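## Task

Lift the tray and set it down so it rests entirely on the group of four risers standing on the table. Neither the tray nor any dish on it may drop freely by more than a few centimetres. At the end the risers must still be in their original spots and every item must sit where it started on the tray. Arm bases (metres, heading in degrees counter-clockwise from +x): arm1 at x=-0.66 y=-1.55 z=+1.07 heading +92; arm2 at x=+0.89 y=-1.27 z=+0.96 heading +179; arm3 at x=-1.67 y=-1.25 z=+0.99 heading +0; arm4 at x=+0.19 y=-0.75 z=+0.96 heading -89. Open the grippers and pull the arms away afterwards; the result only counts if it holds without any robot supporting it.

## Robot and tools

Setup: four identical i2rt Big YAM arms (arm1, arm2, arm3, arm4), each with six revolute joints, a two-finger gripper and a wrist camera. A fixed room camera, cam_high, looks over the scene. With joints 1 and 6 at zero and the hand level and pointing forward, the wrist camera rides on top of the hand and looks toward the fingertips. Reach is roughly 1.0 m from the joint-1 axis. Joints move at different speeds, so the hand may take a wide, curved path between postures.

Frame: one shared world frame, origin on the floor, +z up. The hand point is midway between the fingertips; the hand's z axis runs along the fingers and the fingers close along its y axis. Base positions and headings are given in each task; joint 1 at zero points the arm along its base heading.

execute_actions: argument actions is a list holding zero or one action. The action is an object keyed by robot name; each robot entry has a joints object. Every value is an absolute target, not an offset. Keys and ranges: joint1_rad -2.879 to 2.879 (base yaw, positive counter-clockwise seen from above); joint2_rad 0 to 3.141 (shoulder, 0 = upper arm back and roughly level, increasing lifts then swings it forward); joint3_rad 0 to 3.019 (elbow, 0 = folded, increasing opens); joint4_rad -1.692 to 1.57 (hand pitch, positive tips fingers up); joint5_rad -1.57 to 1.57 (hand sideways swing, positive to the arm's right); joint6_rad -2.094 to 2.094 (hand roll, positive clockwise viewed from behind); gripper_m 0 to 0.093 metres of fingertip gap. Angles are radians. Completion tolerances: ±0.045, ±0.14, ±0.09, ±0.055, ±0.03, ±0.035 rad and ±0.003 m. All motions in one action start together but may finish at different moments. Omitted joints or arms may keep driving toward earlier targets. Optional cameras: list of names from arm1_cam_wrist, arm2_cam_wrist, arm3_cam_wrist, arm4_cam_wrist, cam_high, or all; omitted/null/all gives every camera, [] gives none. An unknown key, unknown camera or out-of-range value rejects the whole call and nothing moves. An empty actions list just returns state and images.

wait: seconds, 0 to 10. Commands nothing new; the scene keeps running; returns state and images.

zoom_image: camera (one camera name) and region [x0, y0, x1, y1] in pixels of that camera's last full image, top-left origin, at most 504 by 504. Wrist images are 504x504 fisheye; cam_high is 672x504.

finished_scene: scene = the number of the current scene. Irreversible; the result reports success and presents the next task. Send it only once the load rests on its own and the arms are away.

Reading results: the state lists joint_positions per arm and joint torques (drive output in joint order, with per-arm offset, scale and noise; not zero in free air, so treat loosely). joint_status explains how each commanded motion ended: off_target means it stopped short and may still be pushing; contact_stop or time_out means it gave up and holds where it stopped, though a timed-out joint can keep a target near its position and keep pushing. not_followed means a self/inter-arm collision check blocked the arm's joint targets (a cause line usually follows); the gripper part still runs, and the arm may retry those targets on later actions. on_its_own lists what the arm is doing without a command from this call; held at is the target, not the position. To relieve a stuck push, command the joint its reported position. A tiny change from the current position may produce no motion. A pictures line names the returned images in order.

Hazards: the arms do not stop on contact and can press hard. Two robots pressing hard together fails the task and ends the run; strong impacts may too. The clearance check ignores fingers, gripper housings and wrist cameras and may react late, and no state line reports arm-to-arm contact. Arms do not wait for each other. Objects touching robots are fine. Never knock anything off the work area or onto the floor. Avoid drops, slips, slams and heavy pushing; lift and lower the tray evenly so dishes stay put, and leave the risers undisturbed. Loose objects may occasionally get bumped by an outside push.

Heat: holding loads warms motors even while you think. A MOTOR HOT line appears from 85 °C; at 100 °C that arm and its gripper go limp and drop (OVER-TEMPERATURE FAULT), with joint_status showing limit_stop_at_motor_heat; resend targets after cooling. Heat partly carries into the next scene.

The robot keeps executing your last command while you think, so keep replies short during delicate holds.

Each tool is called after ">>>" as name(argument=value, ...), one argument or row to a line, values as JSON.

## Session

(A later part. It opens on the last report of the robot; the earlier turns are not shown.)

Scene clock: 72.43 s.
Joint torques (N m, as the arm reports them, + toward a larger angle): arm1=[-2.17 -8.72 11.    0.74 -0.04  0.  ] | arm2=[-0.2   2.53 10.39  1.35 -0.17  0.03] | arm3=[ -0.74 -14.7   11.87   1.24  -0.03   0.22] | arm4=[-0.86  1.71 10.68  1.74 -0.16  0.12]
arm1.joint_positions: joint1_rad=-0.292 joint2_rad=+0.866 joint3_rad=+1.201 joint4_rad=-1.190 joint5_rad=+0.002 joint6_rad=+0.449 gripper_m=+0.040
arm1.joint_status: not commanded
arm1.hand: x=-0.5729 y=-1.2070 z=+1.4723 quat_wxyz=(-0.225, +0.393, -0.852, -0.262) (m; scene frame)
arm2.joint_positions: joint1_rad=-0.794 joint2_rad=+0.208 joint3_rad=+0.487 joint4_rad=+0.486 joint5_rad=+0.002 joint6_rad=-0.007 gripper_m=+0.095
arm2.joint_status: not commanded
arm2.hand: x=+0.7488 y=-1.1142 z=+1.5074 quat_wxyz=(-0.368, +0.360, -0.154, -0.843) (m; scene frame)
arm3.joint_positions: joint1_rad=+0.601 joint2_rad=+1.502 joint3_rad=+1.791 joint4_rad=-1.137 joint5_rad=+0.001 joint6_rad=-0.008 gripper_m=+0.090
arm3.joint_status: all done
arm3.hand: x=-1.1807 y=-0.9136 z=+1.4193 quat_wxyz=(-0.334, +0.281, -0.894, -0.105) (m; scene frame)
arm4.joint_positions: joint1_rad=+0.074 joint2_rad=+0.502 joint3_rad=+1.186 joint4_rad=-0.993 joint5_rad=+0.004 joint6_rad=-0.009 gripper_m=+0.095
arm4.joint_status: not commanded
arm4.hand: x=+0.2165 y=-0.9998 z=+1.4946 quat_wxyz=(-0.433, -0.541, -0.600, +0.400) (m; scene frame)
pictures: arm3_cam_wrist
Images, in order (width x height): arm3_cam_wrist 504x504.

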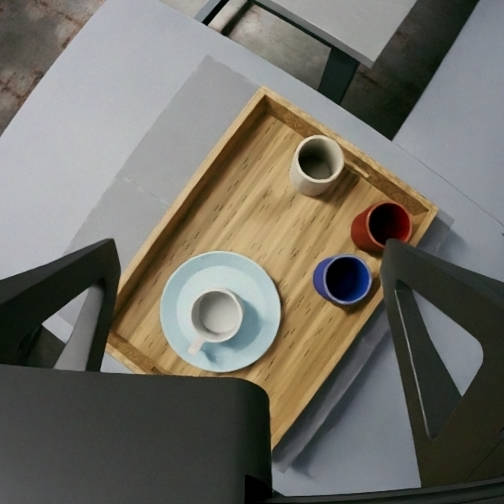

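>>> execute_actions(
  actions=[
    {"arm3":{"joints":{"joint1_rad":0.844,"joint2_rad":2.10,"joint3_rad":1.68,"joint4_rad":-1.13,"joint6_rad":-0.728}}},
  ],
  cameras=[],
)

>>> execute_actions(
  actions=[
    {"arm3":{"joints":{"joint2_rad":2.22,"joint4_rad":-1.04}}},
  ],
  cameras=["arm3_cam_wrist"],
)

Scene clock: 74.37 s.
Joint torques (N m, as the arm reports them, + toward a larger angle): arm1=[-1.74 -8.76 11.03  0.57 -0.04 -0.03] | arm2=[-0.23  2.62 10.39  1.32 -0.18  0.03] | arm3=[ -0.83 -22.65  11.53   0.7   -0.02   0.01] | arm4=[-0.85  1.5  10.72  1.69 -0.17  0.11]
arm1.joint_positions: joint1_rad=-0.292 joint2_rad=+0.866 joint3_rad=+1.201 joint4_rad=-1.190 joint5_rad=+0.002 joint6_rad=+0.449 gripper_m=+0.040
arm1.joint_status: not commanded
arm1.hand: x=-0.5729 y=-1.2070 z=+1.4723 quat_wxyz=(-0.225, +0.393, -0.852, -0.262) (m; scene frame)
arm2.joint_positions: joint1_rad=-0.794 joint2_rad=+0.208 joint3_rad=+0.487 joint4_rad=+0.486 joint5_rad=+0.002 joint6_rad=-0.007 gripper_m=+0.095
arm2.joint_status: not commanded
arm2.hand: x=+0.7488 y=-1.1142 z=+1.5074 quat_wxyz=(-0.368, +0.360, -0.154, -0.843) (m; scene frame)
arm3.joint_positions: joint1_rad=+0.845 joint2_rad=+2.103 joint3_rad=+1.653 joint4_rad=-1.135 joint5_rad=-0.001 joint6_rad=-0.720 gripper_m=+0.090
arm3.joint_status: all done
arm3.hand: x=-1.2673 y=-0.7900 z=+0.9934 quat_wxyz=(+0.011, +0.706, -0.708, -0.003) (m; scene frame)
arm4.joint_positions: joint1_rad=+0.074 joint2_rad=+0.502 joint3_rad=+1.186 joint4_rad=-0.993 joint5_rad=+0.004 joint6_rad=-0.009 gripper_m=+0.095
arm4.joint_status: not commanded
arm4.hand: x=+0.2165 y=-0.9998 z=+1.4946 quat_wxyz=(-0.433, -0.541, -0.600, +0.400) (m; scene frame)
pictures: none
No camera images: the call's "cameras" was empty. Leave "cameras" out to get every camera's image.

Scene clock: 75.50 s.
Joint torques (N m, as the arm reports them, + toward a larger angle): arm1=[-1.74 -8.09 10.97  0.67 -0.04 -0.02] | arm2=[-0.24  2.41 10.43  1.33 -0.18  0.01] | arm3=[ -0.87 -21.81  10.7    0.97  -0.03   0.02] | arm4=[-0.77  1.27 10.67  1.76 -0.16  0.09]
arm1.joint_positions: joint1_rad=-0.292 joint2_rad=+0.866 joint3_rad=+1.201 joint4_rad=-1.190 joint5_rad=+0.002 joint6_rad=+0.449 gripper_m=+0.040
arm1.joint_status: not commanded
arm1.hand: x=-0.5729 y=-1.2070 z=+1.4723 quat_wxyz=(-0.225, +0.393, -0.852, -0.262) (m; scene frame)
arm2.joint_positions: joint1_rad=-0.794 joint2_rad=+0.208 joint3_rad=+0.487 joint4_rad=+0.486 joint5_rad=+0.002 joint6_rad=-0.007 gripper_m=+0.095
arm2.joint_status: not commanded
arm2.hand: x=+0.7488 y=-1.1142 z=+1.5074 quat_wxyz=(-0.368, +0.360, -0.154, -0.843) (m; scene frame)
arm3.joint_positions: joint1_rad=+0.845 joint2_rad=+2.208 joint3_rad=+1.654 joint4_rad=-1.052 joint5_rad=-0.001 joint6_rad=-0.721 gripper_m=+0.090
arm3.joint_status: all done
arm3.hand: x=-1.2645 y=-0.7860 z=+0.9310 quat_wxyz=(+0.021, +0.706, -0.708, -0.003) (m; scene frame)
arm4.joint_positions: joint1_rad=+0.074 joint2_rad=+0.502 joint3_rad=+1.186 joint4_rad=-0.993 joint5_rad=+0.004 joint6_rad=-0.009 gripper_m=+0.095
arm4.joint_status: not commanded
arm4.hand: x=+0.2165 y=-0.9998 z=+1.4946 quat_wxyz=(-0.433, -0.541, -0.600, +0.400) (m; scene frame)
pictures: arm3_cam_wrist
Images, in order (width x height): arm3_cam_wrist 504x504.

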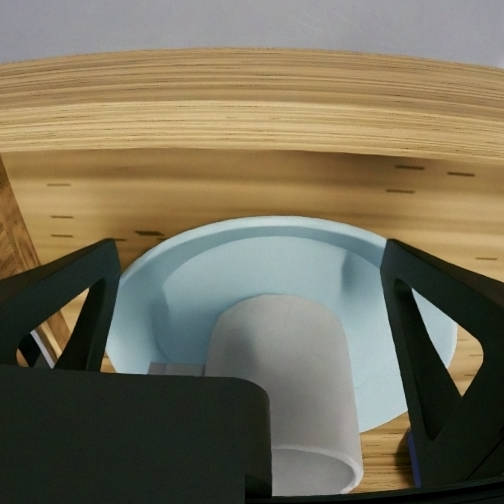

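>>> execute_actions(
  actions=[
    {"arm3":{"joints":{"joint4_rad":-0.99}}},
  ],
  cameras=[],
)

>>> execute_actions(
  actions=[
    {"arm3":{"joints":{"joint2_rad":2.27,"joint4_rad":-0.965}}},
  ],
  cameras=[],
)

>>> execute_actions(
  actions=[
    {"arm3":{"joints":{"joint2_rad":2.31,"joint4_rad":-0.94}}},
  ],
  cameras=["arm3_cam_wrist"],
)

Scene clock: 76.30 s.
Joint torques (N m, as the arm reports them, + toward a larger angle): arm1=[-1.9  -8.31 11.07  0.57 -0.02 -0.05] | arm2=[-0.12  2.36 10.4   1.32 -0.17  0.02] | arm3=[ -0.9  -21.75  10.71   1.11  -0.02   0.  ] | arm4=[-0.7   1.54 10.6   1.67 -0.17  0.13]
arm1.joint_positions: joint1_rad=-0.292 joint2_rad=+0.866 joint3_rad=+1.201 joint4_rad=-1.190 joint5_rad=+0.002 joint6_rad=+0.449 gripper_m=+0.040
arm1.joint_status: not commanded
arm1.hand: x=-0.5729 y=-1.2070 z=+1.4723 quat_wxyz=(-0.225, +0.393, -0.852, -0.262) (m; scene frame)
arm2.joint_positions: joint1_rad=-0.794 joint2_rad=+0.208 joint3_rad=+0.487 joint4_rad=+0.486 joint5_rad=+0.002 joint6_rad=-0.007 gripper_m=+0.095
arm2.joint_status: not commanded
arm2.hand: x=+0.7488 y=-1.1142 z=+1.5074 quat_wxyz=(-0.368, +0.360, -0.154, -0.843) (m; scene frame)
arm3.joint_positions: joint1_rad=+0.845 joint2_rad=+2.208 joint3_rad=+1.654 joint4_rad=-1.004 joint5_rad=-0.001 joint6_rad=-0.721 gripper_m=+0.090
arm3.joint_status: all done
arm3.hand: x=-1.2566 y=-0.7771 z=+0.9308 quat_wxyz=(-0.003, +0.706, -0.708, -0.004) (m; scene frame)
arm4.joint_positions: joint1_rad=+0.074 joint2_rad=+0.502 joint3_rad=+1.186 joint4_rad=-0.993 joint5_rad=+0.004 joint6_rad=-0.009 gripper_m=+0.095
arm4.joint_status: not commanded
arm4.hand: x=+0.2165 y=-0.9998 z=+1.4946 quat_wxyz=(-0.433, -0.541, -0.600, +0.400) (m; scene frame)
pictures: none
No camera images: the call's "cameras" was empty. Leave "cameras" out to get every camera's image.

Scene clock: 77.10 s.
Joint torques (N m, as the arm reports them, + toward a larger angle): arm1=[-2.2  -8.68 11.04  0.65 -0.09 -0.02] | arm2=[-0.26  2.39 10.42  1.33 -0.18  0.02] | arm3=[ -0.86 -21.13  10.49   1.15  -0.03   0.02] | arm4=[-0.7   1.64 10.73  1.67 -0.18  0.11]
arm1.joint_positions: joint1_rad=-0.292 joint2_rad=+0.866 joint3_rad=+1.201 joint4_rad=-1.190 joint5_rad=+0.002 joint6_rad=+0.449 gripper_m=+0.040
arm1.joint_status: not commanded
arm1.hand: x=-0.5729 y=-1.2070 z=+1.4723 quat_wxyz=(-0.225, +0.393, -0.852, -0.262) (m; scene frame)
arm2.joint_positions: joint1_rad=-0.794 joint2_rad=+0.208 joint3_rad=+0.487 joint4_rad=+0.486 joint5_rad=+0.002 joint6_rad=-0.007 gripper_m=+0.095
arm2.joint_status: not commanded
arm2.hand: x=+0.7488 y=-1.1142 z=+1.5074 quat_wxyz=(-0.368, +0.360, -0.154, -0.843) (m; scene frame)
arm3.joint_positions: joint1_rad=+0.845 joint2_rad=+2.238 joint3_rad=+1.654 joint4_rad=-0.978 joint5_rad=-0.001 joint6_rad=-0.721 gripper_m=+0.090
arm3.joint_status: all done
arm3.hand: x=-1.2565 y=-0.7767 z=+0.9128 quat_wxyz=(-0.001, +0.706, -0.708, -0.004) (m; scene frame)
arm4.joint_positions: joint1_rad=+0.074 joint2_rad=+0.502 joint3_rad=+1.186 joint4_rad=-0.993 joint5_rad=+0.004 joint6_rad=-0.009 gripper_m=+0.095
arm4.joint_status: not commanded
arm4.hand: x=+0.2165 y=-0.9998 z=+1.4946 quat_wxyz=(-0.433, -0.541, -0.600, +0.400) (m; scene frame)
pictures: none
No camera images: the call's "cameras" was empty. Leave "cameras" out to get every camera's image.

Scene clock: 77.87 s.
Joint torques (N m, as the arm reports them, + toward a larger angle): arm1=[-1.74 -8.66 11.02  0.71 -0.06 -0.02] | arm2=[-0.22  2.6  10.39  1.3  -0.18  0.01] | arm3=[ -0.91 -20.91  10.2    1.04  -0.03   0.02] | arm4=[-0.81  1.52 10.68  1.79 -0.19  0.11]
arm1.joint_positions: joint1_rad=-0.292 joint2_rad=+0.866 joint3_rad=+1.201 joint4_rad=-1.190 joint5_rad=+0.002 joint6_rad=+0.449 gripper_m=+0.040
arm1.joint_status: not commanded
arm1.hand: x=-0.5729 y=-1.2070 z=+1.4723 quat_wxyz=(-0.225, +0.393, -0.852, -0.262) (m; scene frame)
arm2.joint_positions: joint1_rad=-0.794 joint2_rad=+0.208 joint3_rad=+0.487 joint4_rad=+0.486 joint5_rad=+0.002 joint6_rad=-0.007 gripper_m=+0.095
arm2.joint_status: not commanded
arm2.hand: x=+0.7488 y=-1.1142 z=+1.5074 quat_wxyz=(-0.368, +0.360, -0.154, -0.843) (m; scene frame)
arm3.joint_positions: joint1_rad=+0.845 joint2_rad=+2.281 joint3_rad=+1.654 joint4_rad=-0.953 joint5_rad=-0.001 joint6_rad=-0.721 gripper_m=+0.090
arm3.joint_status: all done
arm3.hand: x=-1.2587 y=-0.7790 z=+0.8866 quat_wxyz=(+0.008, +0.706, -0.708, -0.004) (m; scene frame)
arm4.joint_positions: joint1_rad=+0.074 joint2_rad=+0.502 joint3_rad=+1.186 joint4_rad=-0.993 joint5_rad=+0.004 joint6_rad=-0.009 gripper_m=+0.095
arm4.joint_status: not commanded
arm4.hand: x=+0.2165 y=-0.9998 z=+1.4946 quat_wxyz=(-0.433, -0.541, -0.600, +0.400) (m; scene frame)
pictures: arm3_cam_wrist
Images, in order (width x height): arm3_cam_wrist 504x504.

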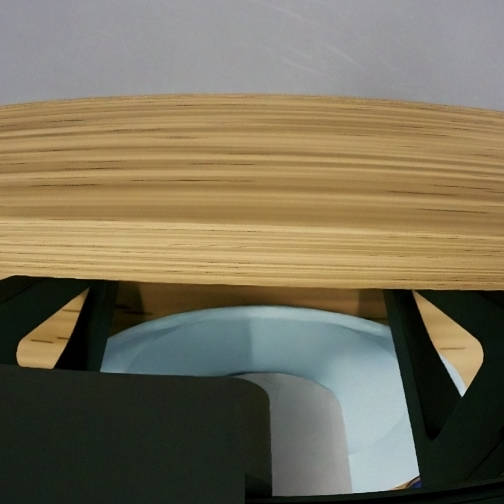

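>>> execute_actions(
  actions=[
    {"arm3":{"joints":{"joint1_rad":0.805,"joint2_rad":2.245,"joint3_rad":1.59,"joint4_rad":-0.91,"joint6_rad":-0.76}}},
  ],
  cameras=[],
)

>>> execute_actions(
  actions=[
    {"arm3":{"joints":{"joint1_rad":0.775,"joint2_rad":2.215,"joint3_rad":1.535,"joint4_rad":-0.885,"joint6_rad":-0.79}}},
  ],
  cameras=["arm3_cam_wrist"],
)

Scene clock: 78.80 s.
Joint torques (N m, as the arm reports them, + toward a larger angle): arm1=[-1.92 -8.38 11.02  0.74 -0.04 -0.02] | arm2=[-0.14  2.58 10.39  1.31 -0.16  0.03] | arm3=[ -1.34 -25.16   7.16   0.82   0.07   0.  ] | arm4=[-0.68  1.57 10.72  1.67 -0.17  0.11]
arm1.joint_positions: joint1_rad=-0.292 joint2_rad=+0.866 joint3_rad=+1.201 joint4_rad=-1.190 joint5_rad=+0.002 joint6_rad=+0.449 gripper_m=+0.040
arm1.joint_status: not commanded
arm1.hand: x=-0.5729 y=-1.2070 z=+1.4723 quat_wxyz=(-0.225, +0.393, -0.852, -0.262) (m; scene frame)
arm2.joint_positions: joint1_rad=-0.794 joint2_rad=+0.208 joint3_rad=+0.487 joint4_rad=+0.486 joint5_rad=+0.002 joint6_rad=-0.007 gripper_m=+0.095
arm2.joint_status: not commanded
arm2.hand: x=+0.7488 y=-1.1142 z=+1.5074 quat_wxyz=(-0.368, +0.360, -0.154, -0.843) (m; scene frame)
arm3.joint_positions: joint1_rad=+0.811 joint2_rad=+2.253 joint3_rad=+1.598 joint4_rad=-0.918 joint5_rad=-0.002 joint6_rad=-0.751 gripper_m=+0.090
arm3.joint_status: all done
arm3.hand: x=-1.2509 y=-0.8017 z=+0.8860 quat_wxyz=(+0.004, +0.705, -0.709, -0.005) (m; scene frame)
arm4.joint_positions: joint1_rad=+0.074 joint2_rad=+0.502 joint3_rad=+1.186 joint4_rad=-0.993 joint5_rad=+0.004 joint6_rad=-0.009 gripper_m=+0.095
arm4.joint_status: not commanded
arm4.hand: x=+0.2165 y=-0.9998 z=+1.4946 quat_wxyz=(-0.433, -0.541, -0.600, +0.400) (m; scene frame)
pictures: none
No camera images: the call's "cameras" was empty. Leave "cameras" out to get every camera's image.

Scene clock: 79.57 s.
Joint torques (N m, as the arm reports them, + toward a larger angle): arm1=[-1.91 -8.35 10.93  0.78 -0.06  0.01] | arm2=[-0.11  2.63 10.42  1.34 -0.16  0.02] | arm3=[ -1.34 -23.     6.92   0.82   0.1   -0.03] | arm4=[-0.64  1.52 10.69  1.82 -0.17  0.1 ]
arm1.joint_positions: joint1_rad=-0.292 joint2_rad=+0.866 joint3_rad=+1.201 joint4_rad=-1.190 joint5_rad=+0.002 joint6_rad=+0.449 gripper_m=+0.040
arm1.joint_status: not commanded
arm1.hand: x=-0.5729 y=-1.2070 z=+1.4723 quat_wxyz=(-0.225, +0.393, -0.852, -0.262) (m; scene frame)
arm2.joint_positions: joint1_rad=-0.794 joint2_rad=+0.208 joint3_rad=+0.487 joint4_rad=+0.486 joint5_rad=+0.002 joint6_rad=-0.007 gripper_m=+0.095
arm2.joint_status: not commanded
arm2.hand: x=+0.7488 y=-1.1142 z=+1.5074 quat_wxyz=(-0.368, +0.360, -0.154, -0.843) (m; scene frame)
arm3.joint_positions: joint1_rad=+0.787 joint2_rad=+2.219 joint3_rad=+1.544 joint4_rad=-0.893 joint5_rad=-0.004 joint6_rad=-0.778 gripper_m=+0.090
arm3.joint_status: all done
arm3.hand: x=-1.2491 y=-0.8205 z=+0.8897 quat_wxyz=(+0.002, +0.706, -0.708, -0.005) (m; scene frame)
arm4.joint_positions: joint1_rad=+0.074 joint2_rad=+0.502 joint3_rad=+1.186 joint4_rad=-0.993 joint5_rad=+0.004 joint6_rad=-0.009 gripper_m=+0.095
arm4.joint_status: not commanded
arm4.hand: x=+0.2165 y=-0.9998 z=+1.4946 quat_wxyz=(-0.433, -0.541, -0.600, +0.400) (m; scene frame)
pictures: arm3_cam_wrist
Images, in order (width x height): arm3_cam_wrist 504x504.

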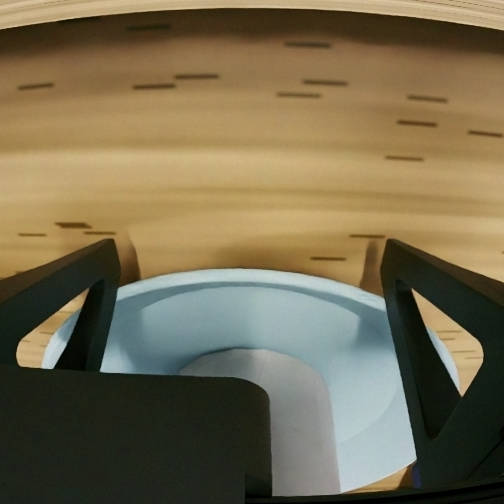

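>>> execute_actions(
  actions=[
    {"arm3":{"joints":{"joint1_rad":0.80,"joint2_rad":2.12,"joint3_rad":1.59,"joint4_rad":-0.97}}},
  ],
  cameras=[],
)

>>> execute_actions(
  actions=[
    {"arm3":{"joints":{"joint1_rad":0.6,"joint2_rad":1.5,"joint3_rad":1.8,"joint4_rad":-1.15,"joint6_rad":0}}},
  ],
  cameras=["arm3_cam_wrist"],
)

Scene clock: 80.77 s.
Joint torques (N m, as the arm reports them, + toward a larger angle): arm1=[-1.74 -8.39 11.07  0.75 -0.03 -0.02] | arm2=[-0.23  2.49 10.44  1.35 -0.17  0.02] | arm3=[ -0.25 -21.82  10.84   0.06   0.04   0.02] | arm4=[-0.67  1.58 10.67  1.74 -0.18  0.14]
arm1.joint_positions: joint1_rad=-0.292 joint2_rad=+0.866 joint3_rad=+1.201 joint4_rad=-1.190 joint5_rad=+0.002 joint6_rad=+0.449 gripper_m=+0.040
arm1.joint_status: not commanded
arm1.hand: x=-0.5729 y=-1.2070 z=+1.4723 quat_wxyz=(-0.225, +0.393, -0.852, -0.262) (m; scene frame)
arm2.joint_positions: joint1_rad=-0.794 joint2_rad=+0.208 joint3_rad=+0.487 joint4_rad=+0.486 joint5_rad=+0.002 joint6_rad=-0.007 gripper_m=+0.095
arm2.joint_status: not commanded
arm2.hand: x=+0.7488 y=-1.1142 z=+1.5074 quat_wxyz=(-0.368, +0.360, -0.154, -0.843) (m; scene frame)
arm3.joint_positions: joint1_rad=+0.791 joint2_rad=+2.108 joint3_rad=+1.564 joint4_rad=-0.958 joint5_rad=-0.003 joint6_rad=-0.783 gripper_m=+0.090
arm3.joint_status: all done
arm3.hand: x=-1.2401 y=-0.8085 z=+0.9612 quat_wxyz=(-0.032, +0.709, -0.705, -0.005) (m; scene frame)
arm4.joint_positions: joint1_rad=+0.074 joint2_rad=+0.502 joint3_rad=+1.186 joint4_rad=-0.993 joint5_rad=+0.004 joint6_rad=-0.009 gripper_m=+0.095
arm4.joint_status: not commanded
arm4.hand: x=+0.2165 y=-0.9998 z=+1.4946 quat_wxyz=(-0.433, -0.541, -0.600, +0.400) (m; scene frame)
pictures: none
No camera images: the call's "cameras" was empty. Leave "cameras" out to get every camera's image.

Scene clock: 82.53 s.
Joint torques (N m, as the arm reports them, + toward a larger angle): arm1=[-2.16 -7.91 11.04  0.58 -0.04 -0.03] | arm2=[-0.22  2.56 10.41  1.34 -0.17  0.01] | arm3=[ -1.02 -15.13  11.87   1.25  -0.03   0.23] | arm4=[-0.65  1.59 10.65  1.76 -0.17  0.1 ]
arm1.joint_positions: joint1_rad=-0.292 joint2_rad=+0.866 joint3_rad=+1.201 joint4_rad=-1.190 joint5_rad=+0.002 joint6_rad=+0.449 gripper_m=+0.040
arm1.joint_status: not commanded
arm1.hand: x=-0.5729 y=-1.2070 z=+1.4723 quat_wxyz=(-0.225, +0.393, -0.852, -0.262) (m; scene frame)
arm2.joint_positions: joint1_rad=-0.794 joint2_rad=+0.208 joint3_rad=+0.487 joint4_rad=+0.486 joint5_rad=+0.002 joint6_rad=-0.007 gripper_m=+0.095
arm2.joint_status: not commanded
arm2.hand: x=+0.7488 y=-1.1142 z=+1.5074 quat_wxyz=(-0.368, +0.360, -0.154, -0.843) (m; scene frame)
arm3.joint_positions: joint1_rad=+0.603 joint2_rad=+1.502 joint3_rad=+1.791 joint4_rad=-1.137 joint5_rad=+0.001 joint6_rad=-0.008 gripper_m=+0.090
arm3.joint_status: all done
arm3.hand: x=-1.1817 y=-0.9126 z=+1.4200 quat_wxyz=(-0.334, +0.282, -0.893, -0.105) (m; scene frame)
arm4.joint_positions: joint1_rad=+0.074 joint2_rad=+0.502 joint3_rad=+1.186 joint4_rad=-0.993 joint5_rad=+0.004 joint6_rad=-0.009 gripper_m=+0.095
arm4.joint_status: not commanded
arm4.hand: x=+0.2165 y=-0.9998 z=+1.4946 quat_wxyz=(-0.433, -0.541, -0.600, +0.400) (m; scene frame)
pictures: arm3_cam_wrist
Images, in order (width x height): arm3_cam_wrist 504x504.

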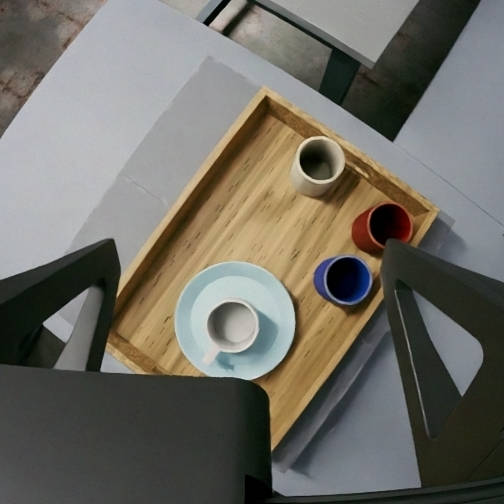

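>>> finished_scene(
  scene=1,
)

The scene is finished: the task was done.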